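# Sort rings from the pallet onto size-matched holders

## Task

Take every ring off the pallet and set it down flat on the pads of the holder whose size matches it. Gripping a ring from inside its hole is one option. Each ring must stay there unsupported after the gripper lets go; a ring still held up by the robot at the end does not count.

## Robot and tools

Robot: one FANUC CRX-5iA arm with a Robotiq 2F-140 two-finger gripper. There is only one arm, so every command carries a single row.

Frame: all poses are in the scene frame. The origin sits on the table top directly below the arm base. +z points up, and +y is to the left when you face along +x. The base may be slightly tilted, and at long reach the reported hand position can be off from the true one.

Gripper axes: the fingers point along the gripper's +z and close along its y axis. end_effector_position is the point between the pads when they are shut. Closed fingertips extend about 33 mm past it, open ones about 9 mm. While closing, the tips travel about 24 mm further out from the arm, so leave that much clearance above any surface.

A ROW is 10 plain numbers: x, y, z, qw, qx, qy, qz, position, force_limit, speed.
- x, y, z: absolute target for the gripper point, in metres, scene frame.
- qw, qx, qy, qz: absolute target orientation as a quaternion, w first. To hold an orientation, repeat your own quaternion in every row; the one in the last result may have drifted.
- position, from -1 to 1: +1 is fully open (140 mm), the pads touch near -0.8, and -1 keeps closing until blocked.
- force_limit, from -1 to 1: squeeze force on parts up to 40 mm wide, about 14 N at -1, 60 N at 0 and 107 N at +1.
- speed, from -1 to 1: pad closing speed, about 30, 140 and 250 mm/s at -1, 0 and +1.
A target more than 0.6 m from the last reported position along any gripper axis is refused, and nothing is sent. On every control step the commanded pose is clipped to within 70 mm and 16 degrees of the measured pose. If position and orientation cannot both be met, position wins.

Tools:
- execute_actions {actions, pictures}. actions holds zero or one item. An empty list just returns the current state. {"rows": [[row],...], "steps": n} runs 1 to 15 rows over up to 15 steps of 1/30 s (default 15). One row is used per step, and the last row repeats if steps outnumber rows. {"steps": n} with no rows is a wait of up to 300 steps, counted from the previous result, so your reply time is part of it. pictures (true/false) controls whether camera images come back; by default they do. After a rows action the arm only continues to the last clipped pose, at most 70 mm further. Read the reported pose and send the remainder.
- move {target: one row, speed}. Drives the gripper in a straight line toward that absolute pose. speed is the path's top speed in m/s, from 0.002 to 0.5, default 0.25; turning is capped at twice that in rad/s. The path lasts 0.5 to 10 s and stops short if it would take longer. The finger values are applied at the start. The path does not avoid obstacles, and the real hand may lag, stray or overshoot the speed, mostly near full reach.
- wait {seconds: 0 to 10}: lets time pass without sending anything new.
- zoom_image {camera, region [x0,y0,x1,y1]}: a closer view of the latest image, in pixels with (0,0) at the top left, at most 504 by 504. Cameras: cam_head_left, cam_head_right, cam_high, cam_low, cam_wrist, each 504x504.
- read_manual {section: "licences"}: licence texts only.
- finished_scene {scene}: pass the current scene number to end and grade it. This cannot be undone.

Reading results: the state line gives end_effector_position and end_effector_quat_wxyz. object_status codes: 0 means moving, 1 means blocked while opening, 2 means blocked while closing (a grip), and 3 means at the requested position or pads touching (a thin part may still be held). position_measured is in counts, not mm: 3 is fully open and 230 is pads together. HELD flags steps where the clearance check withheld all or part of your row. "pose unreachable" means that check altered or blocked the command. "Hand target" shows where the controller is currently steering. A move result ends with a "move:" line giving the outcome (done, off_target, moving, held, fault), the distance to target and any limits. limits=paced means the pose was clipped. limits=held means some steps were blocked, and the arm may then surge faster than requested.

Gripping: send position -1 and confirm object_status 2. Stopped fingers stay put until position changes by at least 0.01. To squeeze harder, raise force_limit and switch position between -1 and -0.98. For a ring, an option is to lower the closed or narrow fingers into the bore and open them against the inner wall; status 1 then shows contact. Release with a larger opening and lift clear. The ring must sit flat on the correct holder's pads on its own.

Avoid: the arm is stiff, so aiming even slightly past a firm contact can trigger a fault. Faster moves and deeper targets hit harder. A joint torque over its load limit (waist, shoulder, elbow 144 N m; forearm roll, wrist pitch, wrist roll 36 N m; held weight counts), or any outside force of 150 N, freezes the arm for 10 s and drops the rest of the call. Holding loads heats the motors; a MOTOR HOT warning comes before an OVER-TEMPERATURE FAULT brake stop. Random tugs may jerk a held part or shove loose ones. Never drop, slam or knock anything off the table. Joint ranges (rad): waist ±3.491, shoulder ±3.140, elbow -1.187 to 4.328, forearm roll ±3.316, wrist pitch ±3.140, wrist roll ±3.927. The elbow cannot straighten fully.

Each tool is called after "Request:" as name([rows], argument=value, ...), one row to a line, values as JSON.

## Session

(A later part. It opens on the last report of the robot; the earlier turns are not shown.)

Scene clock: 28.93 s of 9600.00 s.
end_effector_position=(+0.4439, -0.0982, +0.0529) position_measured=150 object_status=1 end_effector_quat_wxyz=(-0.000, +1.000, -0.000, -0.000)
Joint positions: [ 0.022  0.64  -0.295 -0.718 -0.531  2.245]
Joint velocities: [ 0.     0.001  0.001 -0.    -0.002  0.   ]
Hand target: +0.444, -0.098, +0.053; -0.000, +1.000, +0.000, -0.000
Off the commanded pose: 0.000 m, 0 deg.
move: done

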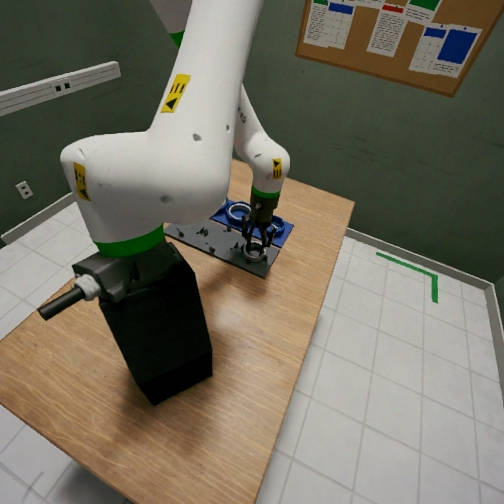

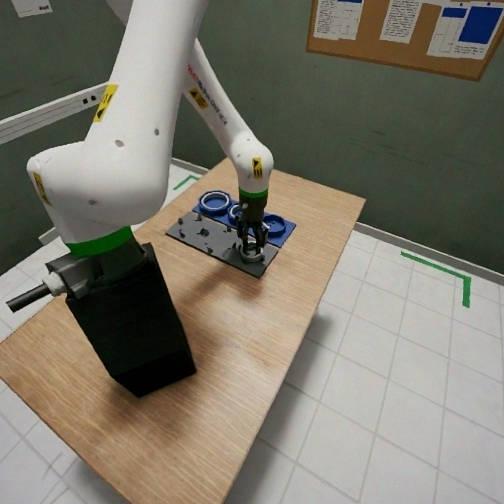

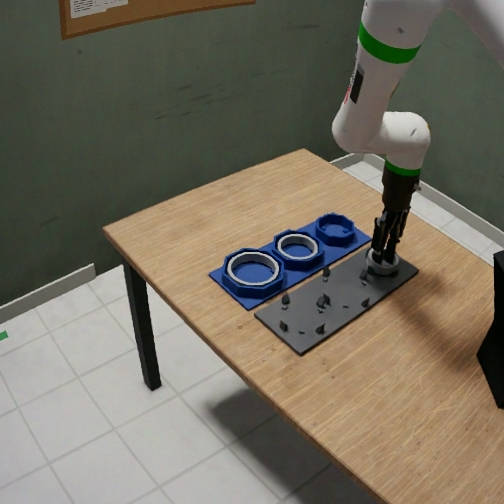

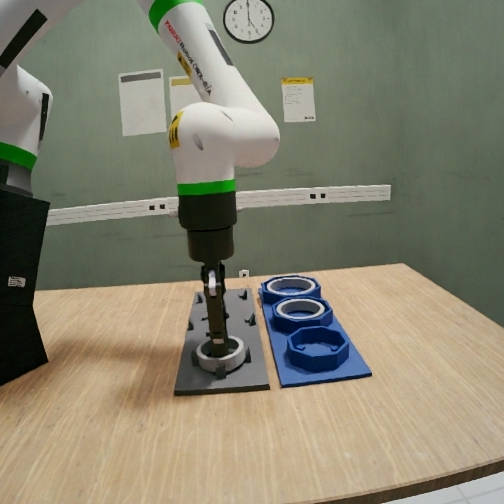

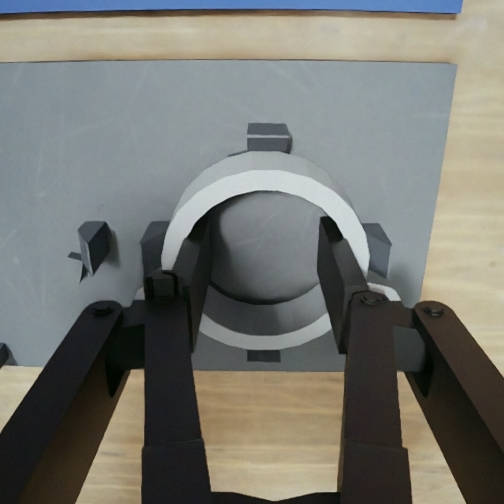

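Mostly in; lower a bit more and release slowly.

Request:
move(target=[0.444,-0.0982,0.050,0,1,0,0,1,0,-0.5], speed=0.01)

Request:
move(target=[0.444,-0.0982,0.050,0,1,0,0,-0.45,0,-0.7])

Request:
move(target=[0.444,-0.0982,0.10,0,1,0,0,-0.45,0,0], speed=0.15)

Request:
move(target=[0.62,0.052,0.10,0,1,0,0,-0.3,0,0])

Request:
zoom_image(camera="cam_low", region=[180,310,260,390])

Scene clock: 33.23 s of 9600.00 s.
end_effector_position=(+0.4441, -0.0982, +0.0501) position_measured=150 object_status=1 end_effector_quat_wxyz=(-0.000, +1.000, +0.000, +0.000)
Joint positions: [ 0.023  0.647 -0.291 -0.722 -0.528  2.248]
Joint velocities: [ 0.     0.    -0.001  0.    -0.     0.001]
Hand target: +0.444, -0.098, +0.050; -0.000, +1.000, +0.000, -0.000
Off the commanded pose: 0.000 m, 0 deg.
After step 90, 0.60 s passed at rest.
move: done

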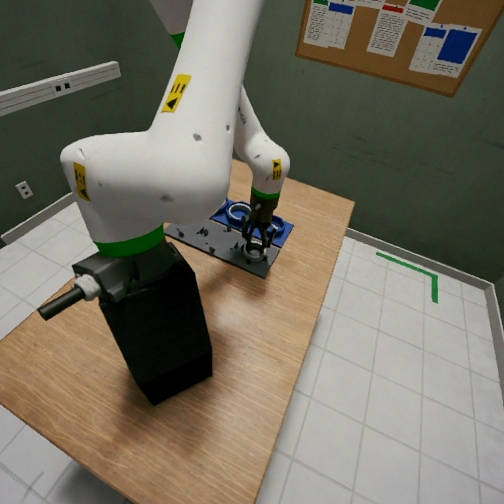

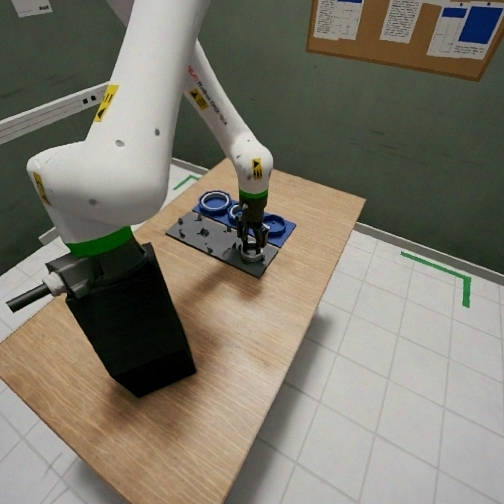

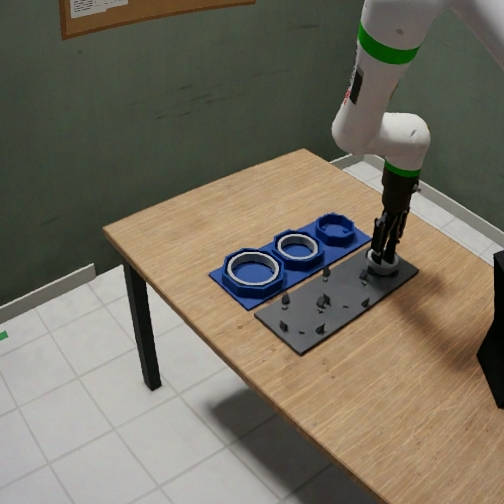

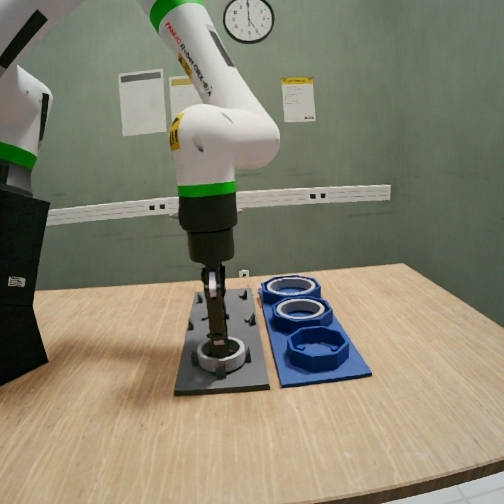

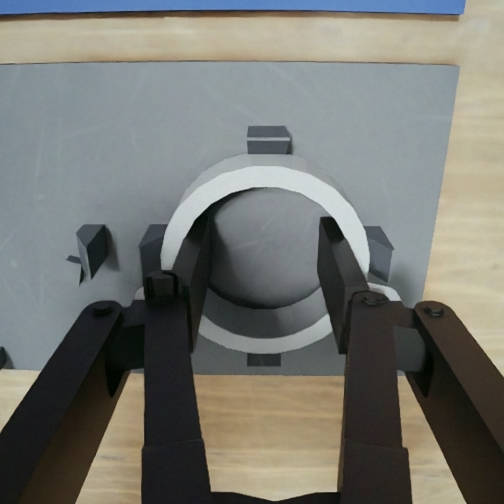

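Scene clock: 33.93 s of 9600.00 s.
end_effector_position=(+0.4439, -0.0982, +0.0499) position_measured=186 object_status=3 end_effector_quat_wxyz=(-0.000, +1.000, -0.000, -0.000)
Joint positions: [ 0.023  0.647 -0.291 -0.722 -0.528  2.248]
Joint velocities: [ 0.     0.002 -0.002  0.     0.    -0.001]
Hand target: +0.444, -0.098, +0.050; -0.000, +1.000, +0.000, +0.000
Off the commanded pose: 0.000 m, 0 deg.
move: done

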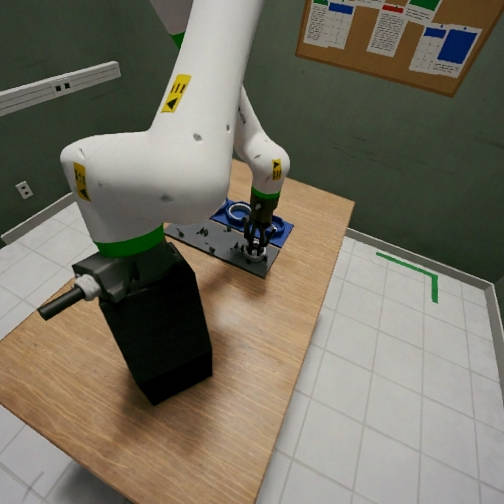

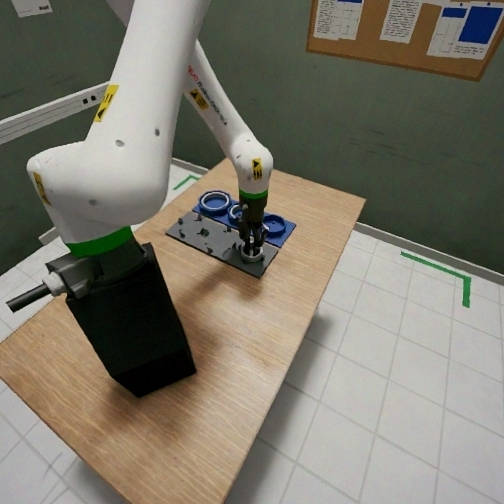

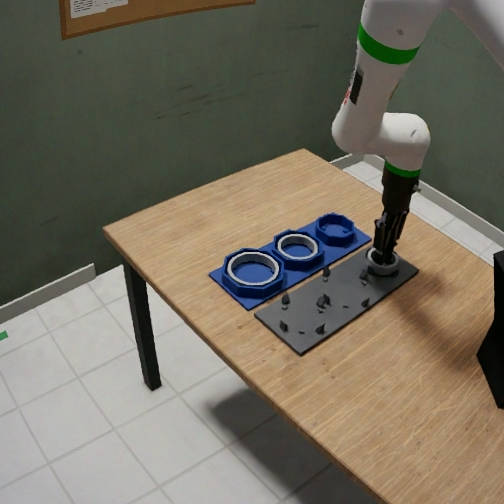

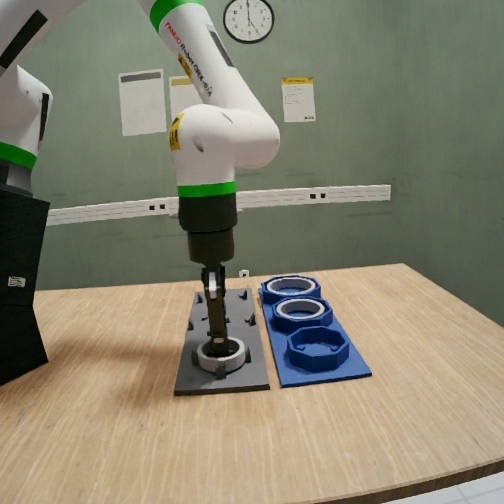

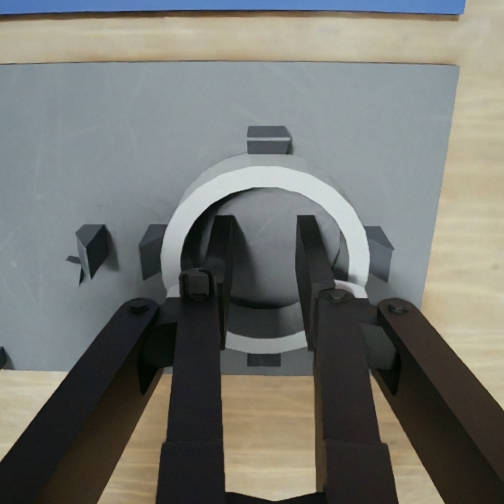

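Scene clock: 34.70 s of 9600.00 s.
end_effector_position=(+0.4440, -0.0982, +0.1001) position_measured=186 object_status=3 end_effector_quat_wxyz=(+0.000, +1.000, -0.000, -0.000)
Joint positions: [-0.002  0.527 -0.34  -0.65  -0.593  2.186]
Joint velocities: [-0.    -0.    -0.001  0.    -0.     0.   ]
Hand target: +0.444, -0.098, +0.100; +0.000, +1.000, -0.000, +0.000
Off the commanded pose: 0.000 m, 0 deg.
move: done

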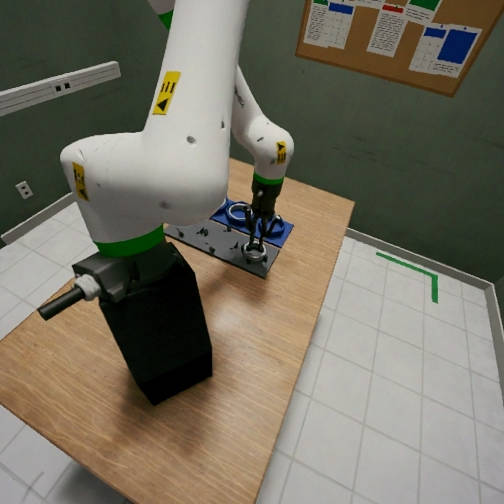

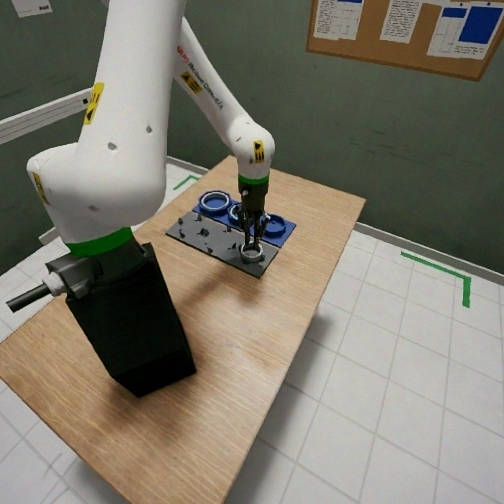

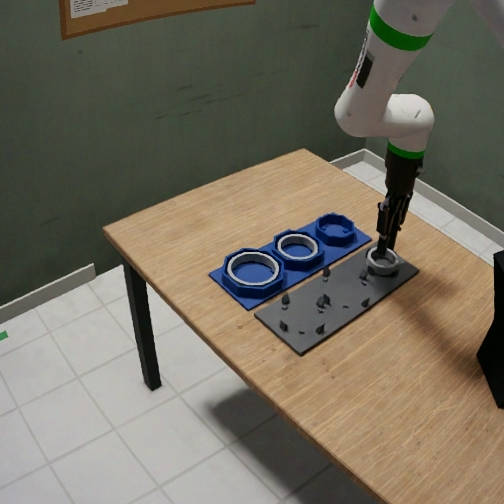

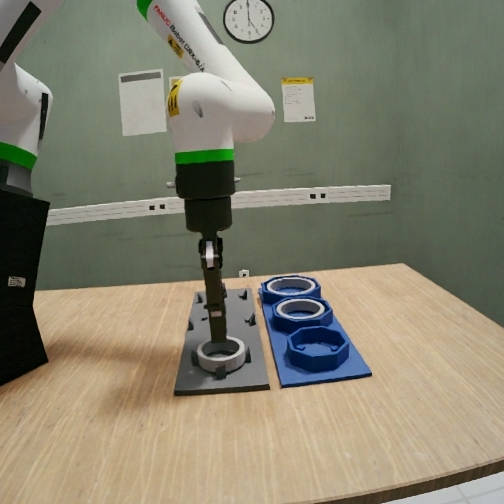

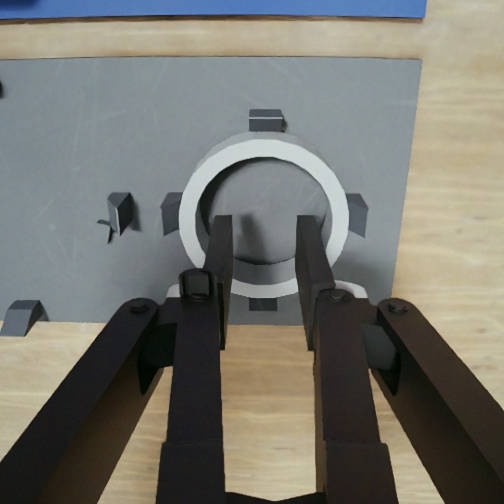

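Scene clock: 36.03 s of 9600.00 s.
end_effector_position=(+0.6205, +0.0523, +0.1003) position_measured=167 object_status=3 end_effector_quat_wxyz=(-0.000, +1.000, -0.000, +0.000)
Joint positions: [ 0.286  0.601  0.034 -0.408 -0.745  1.639]
Joint velocities: [ 0.001 -0.001  0.002  0.     0.    -0.001]
Hand target: +0.621, +0.052, +0.100; -0.000, +1.000, -0.000, +0.000
Off the commanded pose: 0.001 m, 0 deg.
move: done

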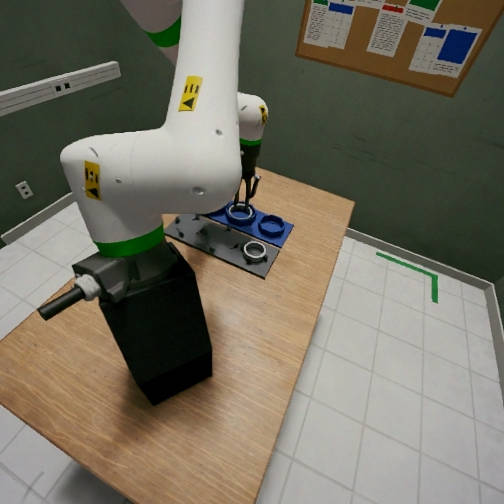

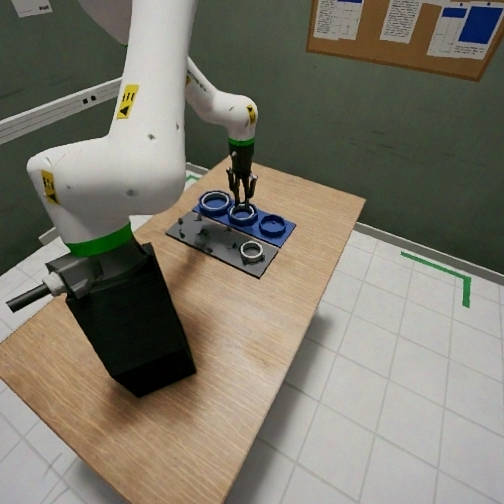

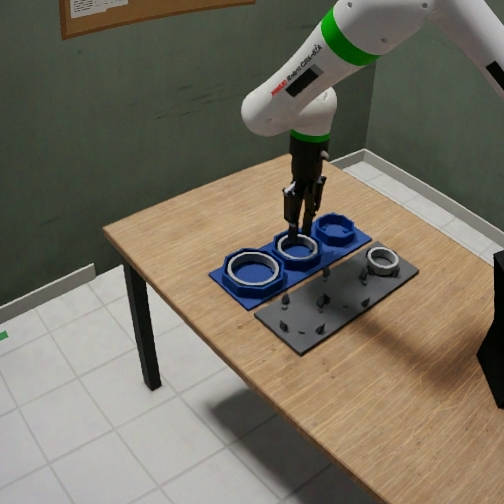

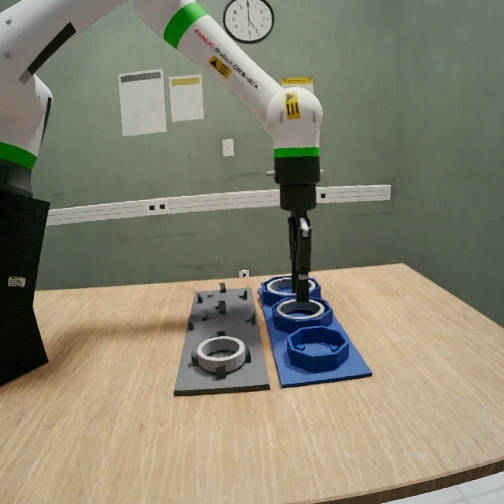

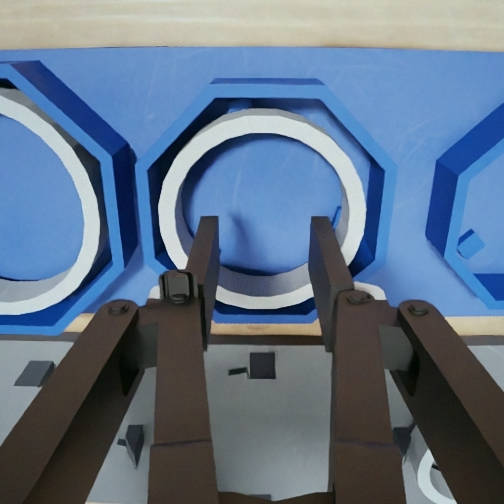

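Region (180, 310, 260, 390) of cam_low's 504x504 image, scaled by 6.300, with more detail than that image has.

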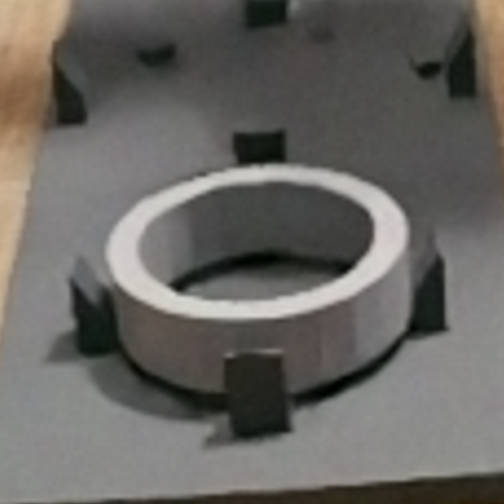

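Request:
move(target=[0.6215,0.0533,0.050,0,1,0,0,-0.3,0,0], speed=0.1)

Request:
move(target=[0.6215,0.0533,0.050,0,1,0,0,1,0,-0.5])

Request:
move(target=[0.6215,0.0533,0.10,0,1,0,0,1,0,-0.5], speed=0.12)

Request:
move(target=[0.4445,0.204,0.095,0,1,0,0,1,0,-0.5], speed=0.2)

Request:
move(target=[0.4445,0.204,0.076,0,1,0,0,1,0,-0.5], speed=0.05)

Request:
zoom_image(camera="cam_low", region=[180,250,270,340])

Scene clock: 41.77 s of 9600.00 s.
end_effector_position=(+0.6216, +0.0533, +0.0499) position_measured=167 object_status=3 end_effector_quat_wxyz=(-0.000, +1.000, +0.000, +0.000)
Joint positions: [ 0.309  0.698  0.071 -0.428 -0.683  1.649]
Joint velocities: [-0.     0.001 -0.001 -0.    -0.001 -0.   ]
Hand target: +0.622, +0.053, +0.050; -0.000, +1.000, +0.000, -0.000
Off the commanded pose: 0.000 m, 0 deg.
After step 90, 1.90 s passed at rest.
move: done

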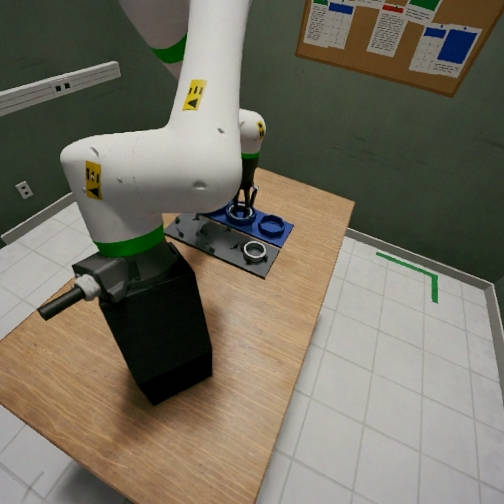

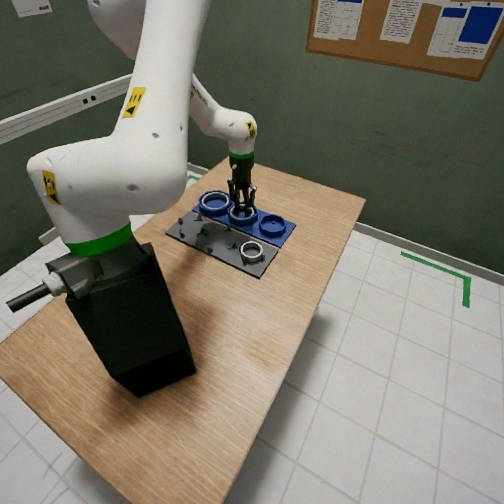

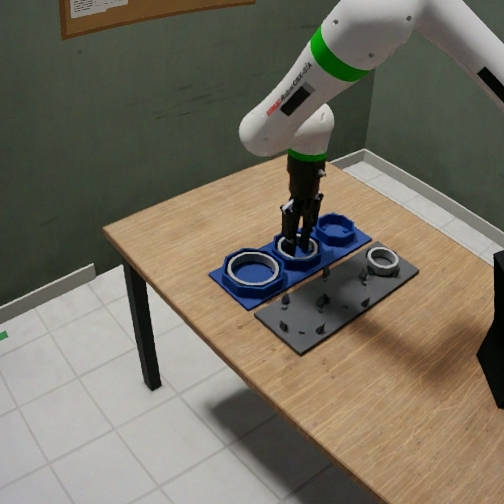

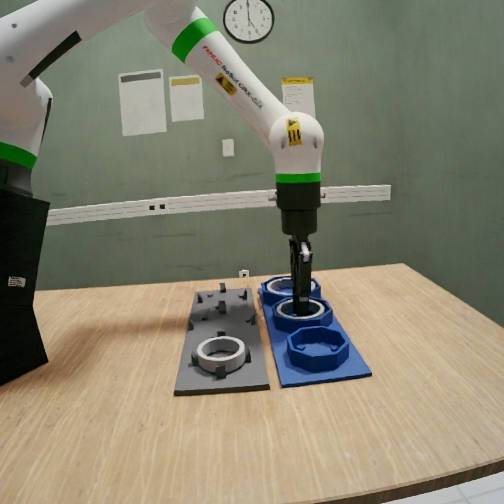

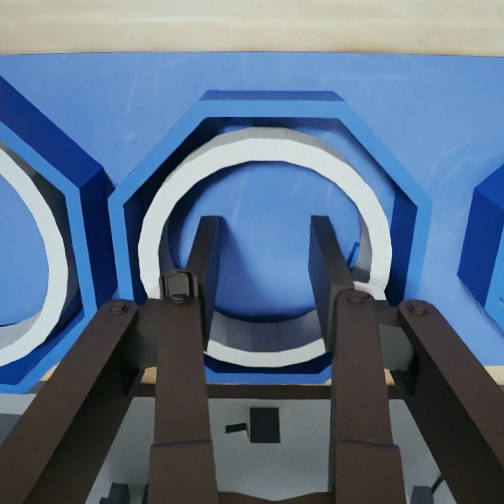

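Scene clock: 42.47 s of 9600.00 s.
end_effector_position=(+0.6214, +0.0533, +0.0499) position_measured=117 object_status=1 end_effector_quat_wxyz=(-0.000, +1.000, -0.000, -0.000)
Joint positions: [ 0.309  0.698  0.071 -0.428 -0.683  1.649]
Joint velocities: [ 0.001 -0.001  0.     0.     0.002 -0.001]
Hand target: +0.622, +0.053, +0.050; -0.000, +1.000, +0.000, +0.000
Off the commanded pose: 0.000 m, 0 deg.
move: done

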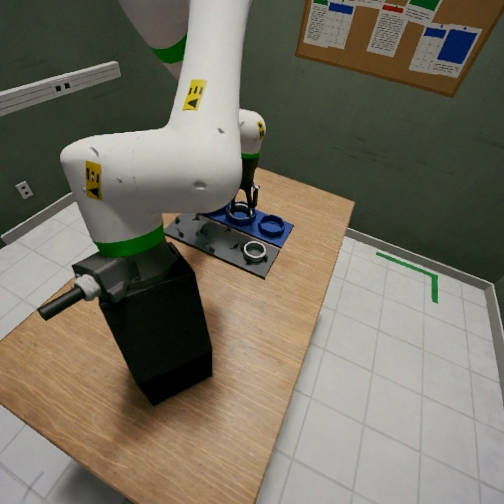

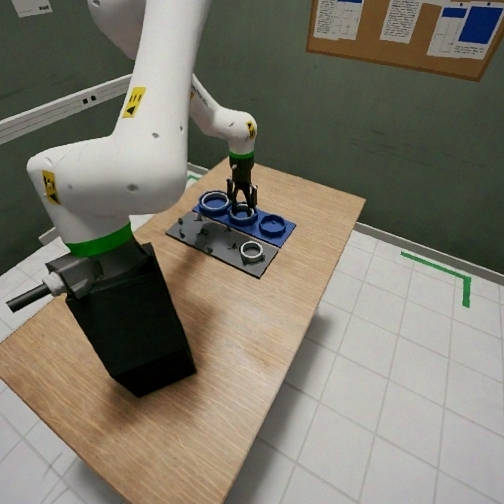

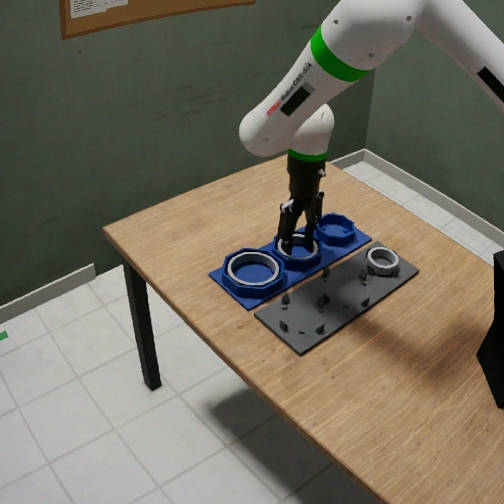

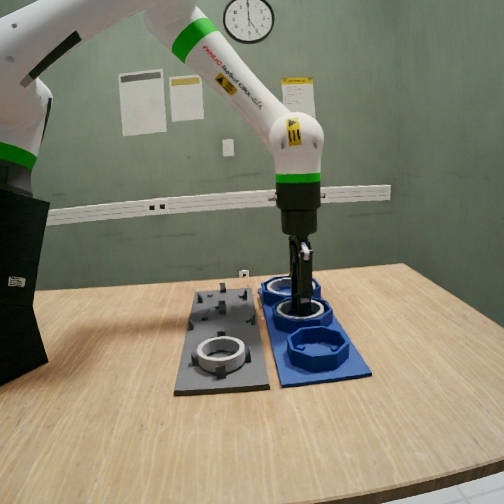

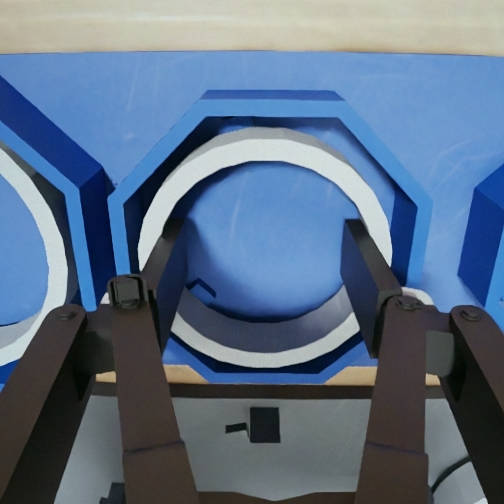

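Scene clock: 43.23 s of 9600.00 s.
end_effector_position=(+0.6214, +0.0533, +0.1000) position_measured=117 object_status=1 end_effector_quat_wxyz=(+0.000, +1.000, -0.000, -0.000)
Joint positions: [ 0.288  0.603  0.037 -0.405 -0.746  1.635]
Joint velocities: [-0.     0.001  0.    -0.     0.001  0.001]
Hand target: +0.621, +0.053, +0.100; +0.000, +1.000, -0.000, +0.000
Off the commanded pose: 0.000 m, 0 deg.
move: done

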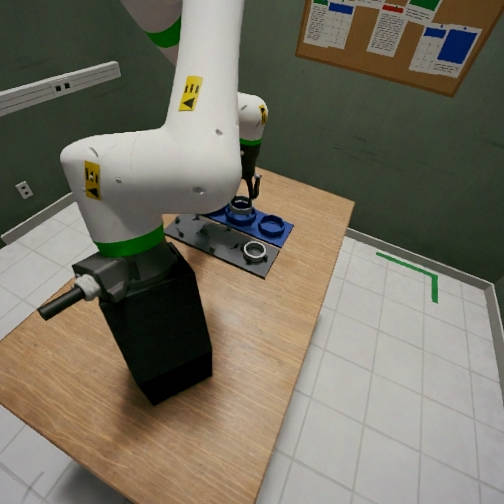

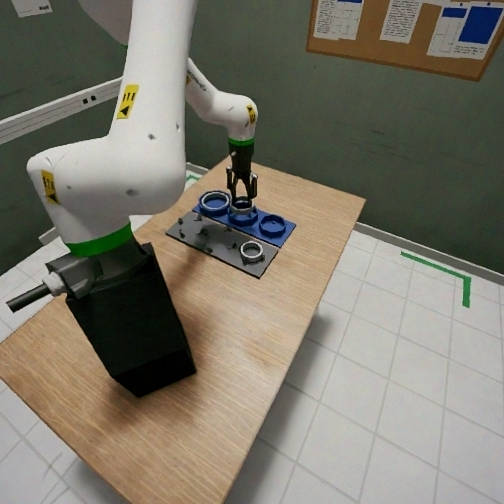

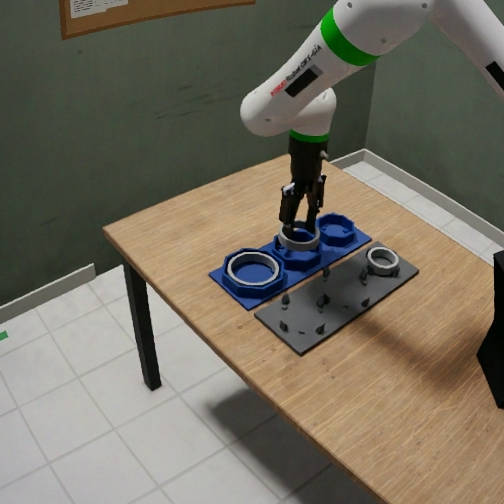

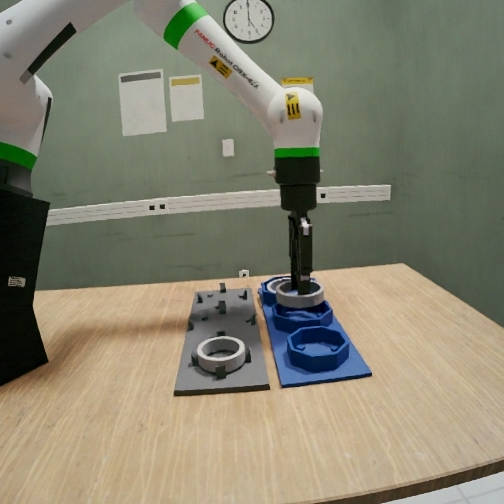

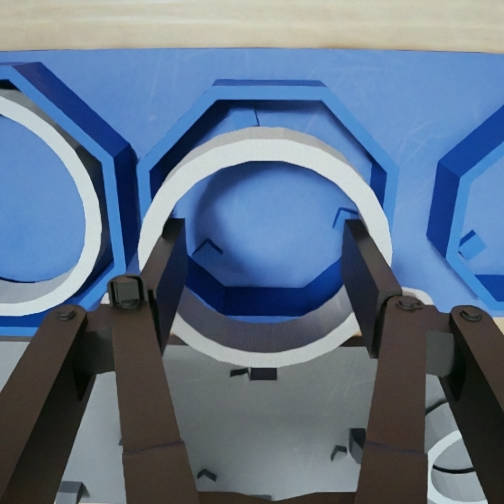

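Scene clock: 44.80 s of 9600.00 s.
end_effector_position=(+0.4449, +0.2057, +0.0946) position_measured=117 object_status=1 end_effector_quat_wxyz=(-0.001, +1.000, +0.000, +0.000)
Joint positions: [ 0.732  0.311 -0.449 -0.287 -0.44   1.165]
Joint velocities: [ 0.001 -0.002 -0.002  0.002  0.002 -0.001]
Hand target: +0.445, +0.206, +0.095; -0.001, +1.000, +0.000, +0.000
Off the commanded pose: 0.002 m, 0 deg.
move: done

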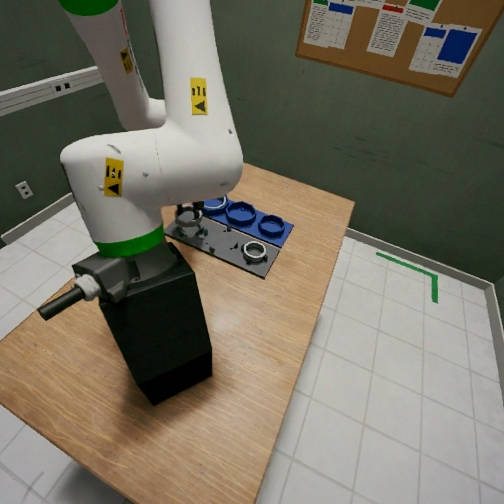

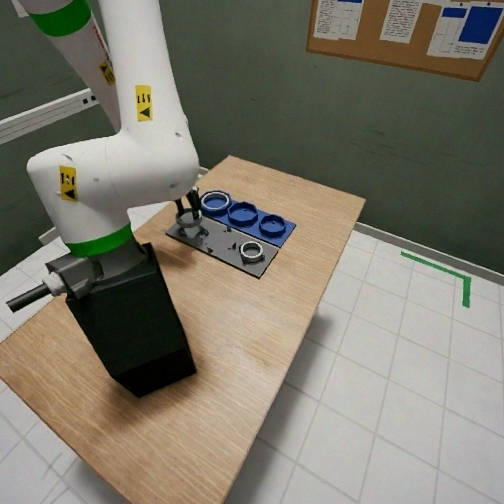

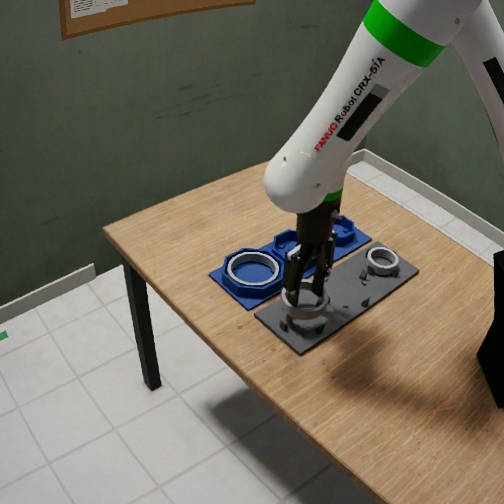

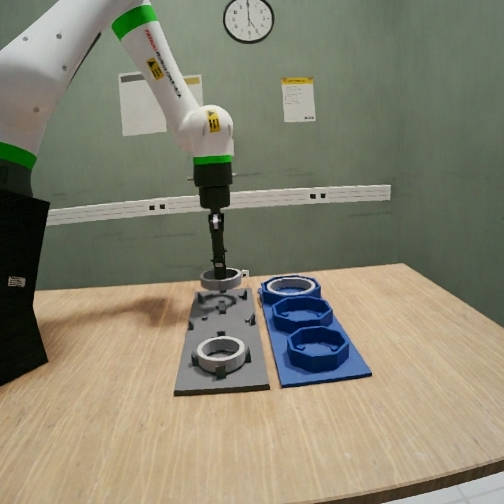

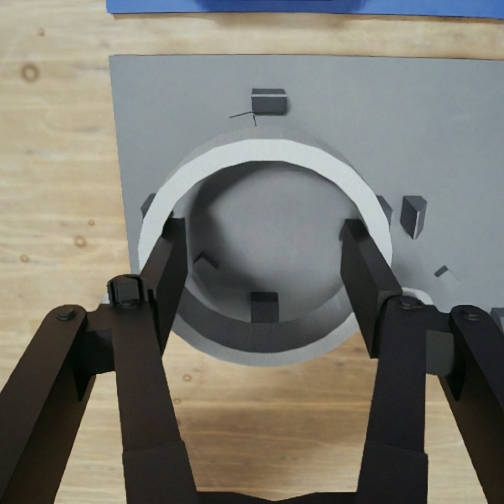

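Scene clock: 45.53 s of 9600.00 s.
end_effector_position=(+0.4445, +0.2040, +0.0760) position_measured=117 object_status=1 end_effector_quat_wxyz=(-0.000, +1.000, +0.000, -0.000)
Joint positions: [ 0.735  0.359 -0.436 -0.303 -0.407  1.18 ]
Joint velocities: [ 0.    -0.001  0.     0.    -0.001 -0.001]
Hand target: +0.445, +0.204, +0.076; -0.000, +1.000, +0.000, -0.000
Off the commanded pose: 0.000 m, 0 deg.
move: done

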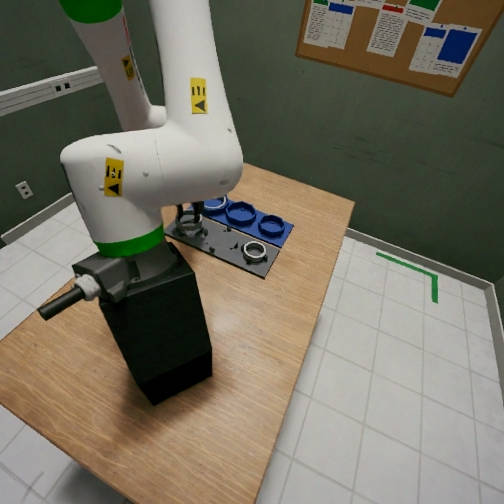

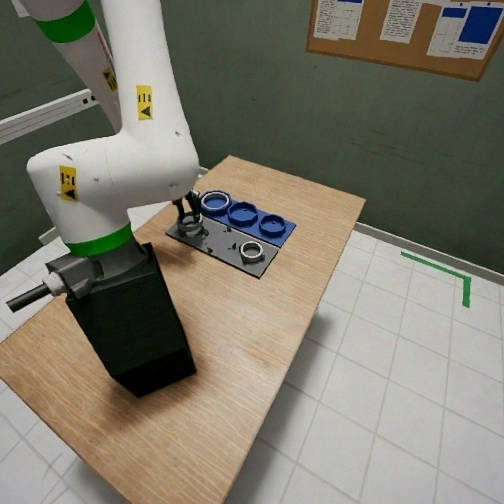

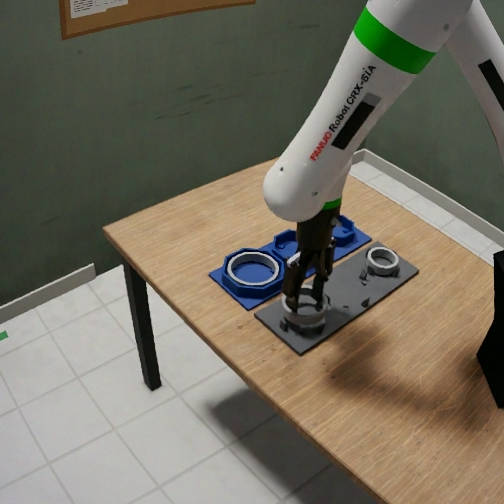

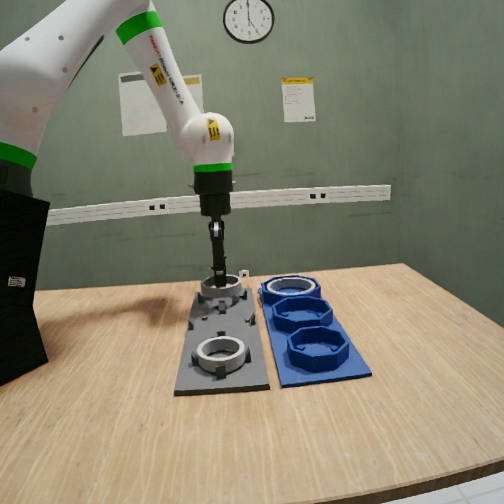

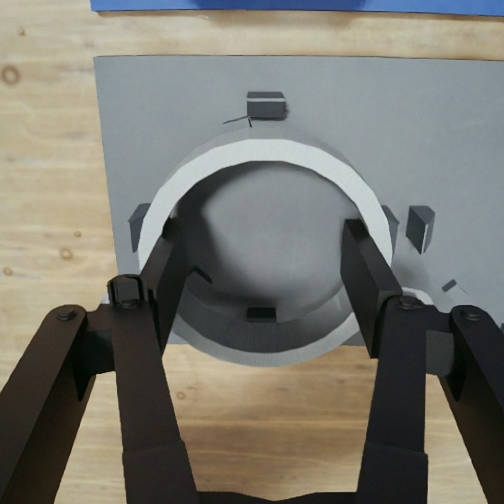

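Region (180, 250, 270, 340) of cam_low's 504x504 image, scaled by 5.600, with more detail than that image has.

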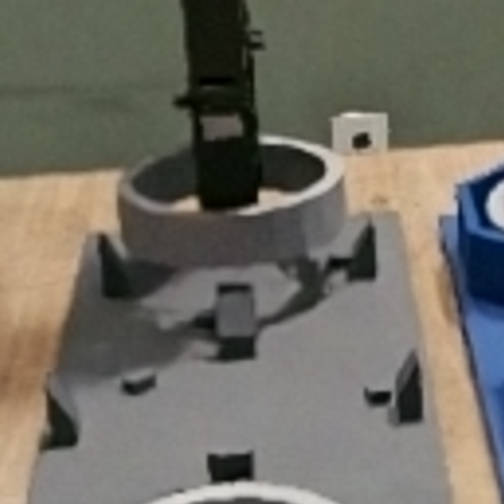

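Request:
move(target=[0.4452,0.204,0.060,0,1,0,0,1,0,-0.5], speed=0.025)

Request:
zoom_image(camera="cam_low", region=[180,250,270,340])

Scene clock: 48.90 s of 9600.00 s.
end_effector_position=(+0.4452, +0.2040, +0.0600) position_measured=117 object_status=1 end_effector_quat_wxyz=(-0.000, +1.000, +0.000, -0.000)
Joint positions: [ 0.737  0.401 -0.418 -0.319 -0.383  1.197]
Joint velocities: [ 0.     0.001  0.    -0.001 -0.001  0.   ]
Hand target: +0.445, +0.204, +0.060; -0.000, +1.000, +0.000, -0.000
Off the commanded pose: 0.000 m, 0 deg.
move: done

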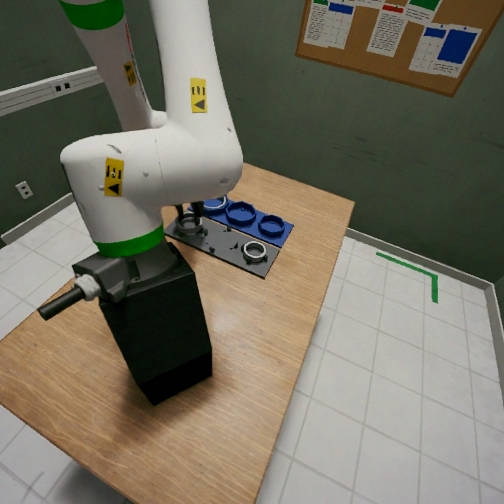

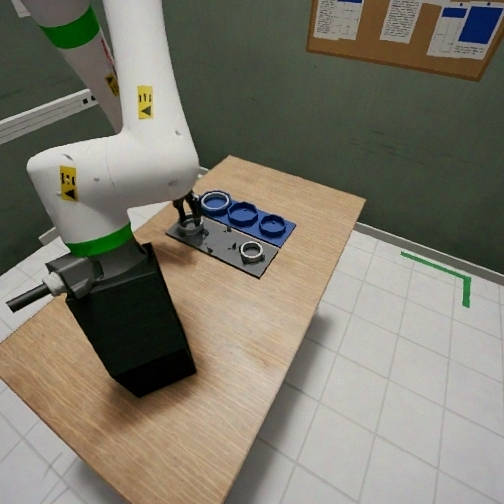

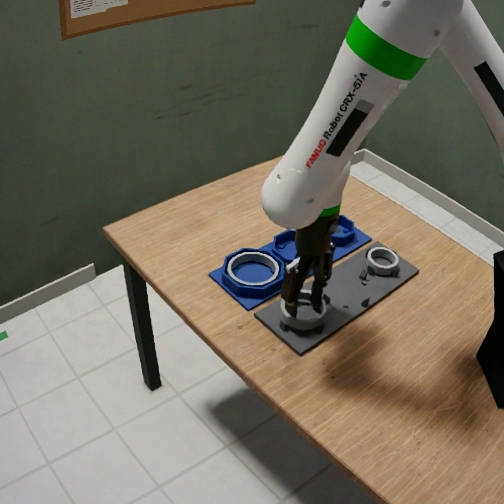

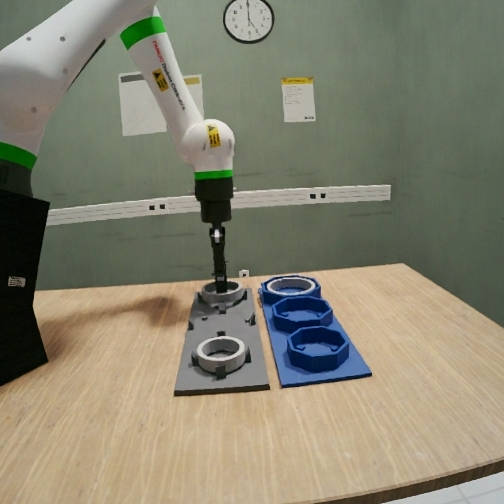

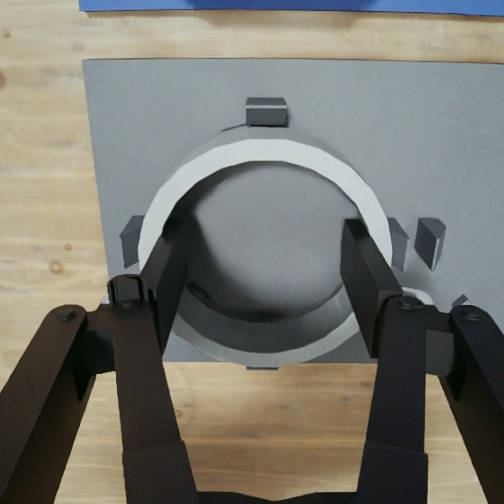

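Region (180, 250, 270, 340) of cam_low's 504x504 image, scaled by 5.600, with more detail than that image has.

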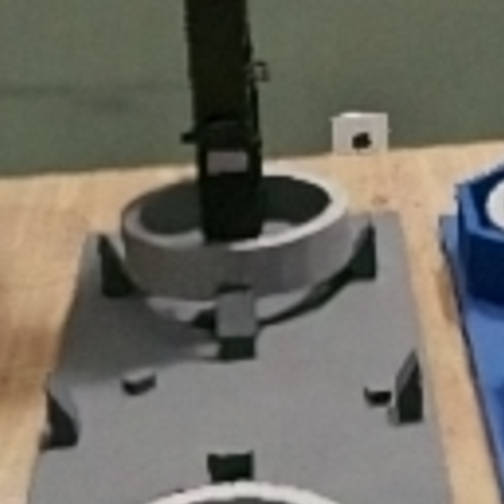

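Request:
move(target=[0.4452,0.204,0.051,0,1,0,0,1,0,-0.5], speed=0.015)

Request:
zoom_image(camera="cam_low", region=[180,250,270,340])

Scene clock: 51.67 s of 9600.00 s.
end_effector_position=(+0.4453, +0.2040, +0.0510) position_measured=117 object_status=1 end_effector_quat_wxyz=(-0.000, +1.000, +0.000, +0.000)
Joint positions: [ 0.738  0.425 -0.409 -0.329 -0.37   1.206]
Joint velocities: [ 0.     0.001  0.001 -0.001  0.     0.001]
Hand target: +0.445, +0.204, +0.051; -0.000, +1.000, +0.000, -0.000
Off the commanded pose: 0.000 m, 0 deg.
move: done

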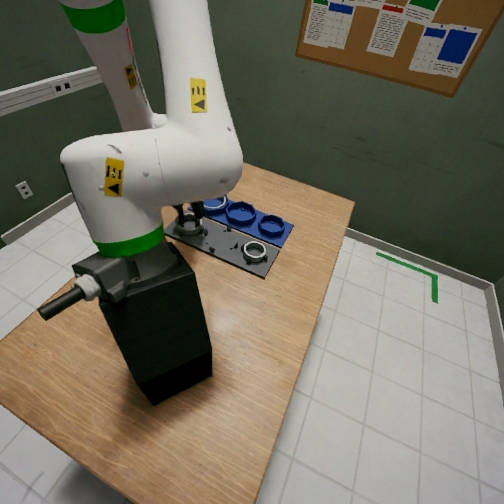

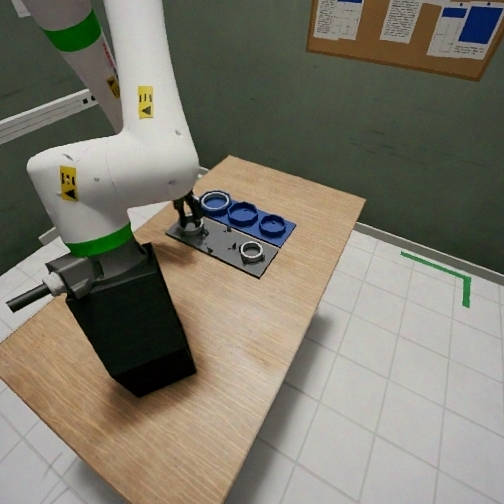

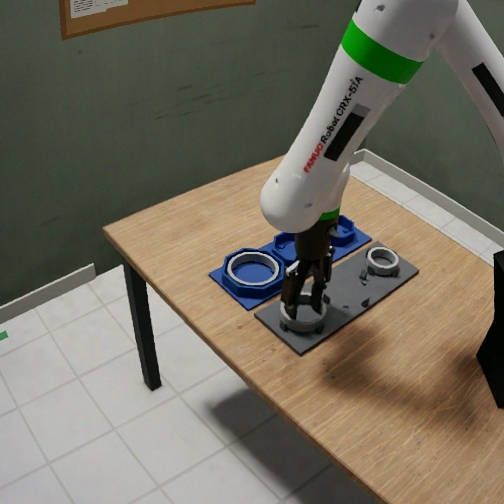

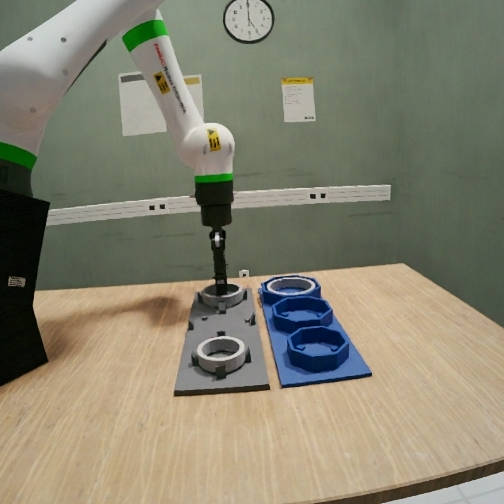

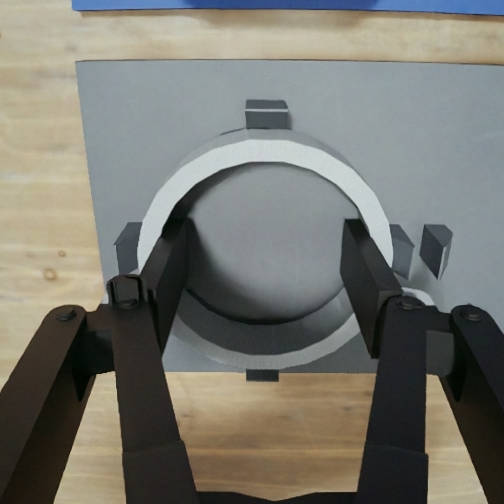

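Region (180, 250, 270, 340) of cam_low's 504x504 image, scaled by 5.600, with more detail than that image has.

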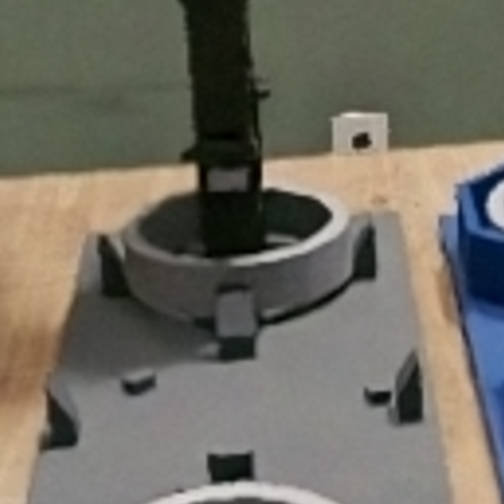

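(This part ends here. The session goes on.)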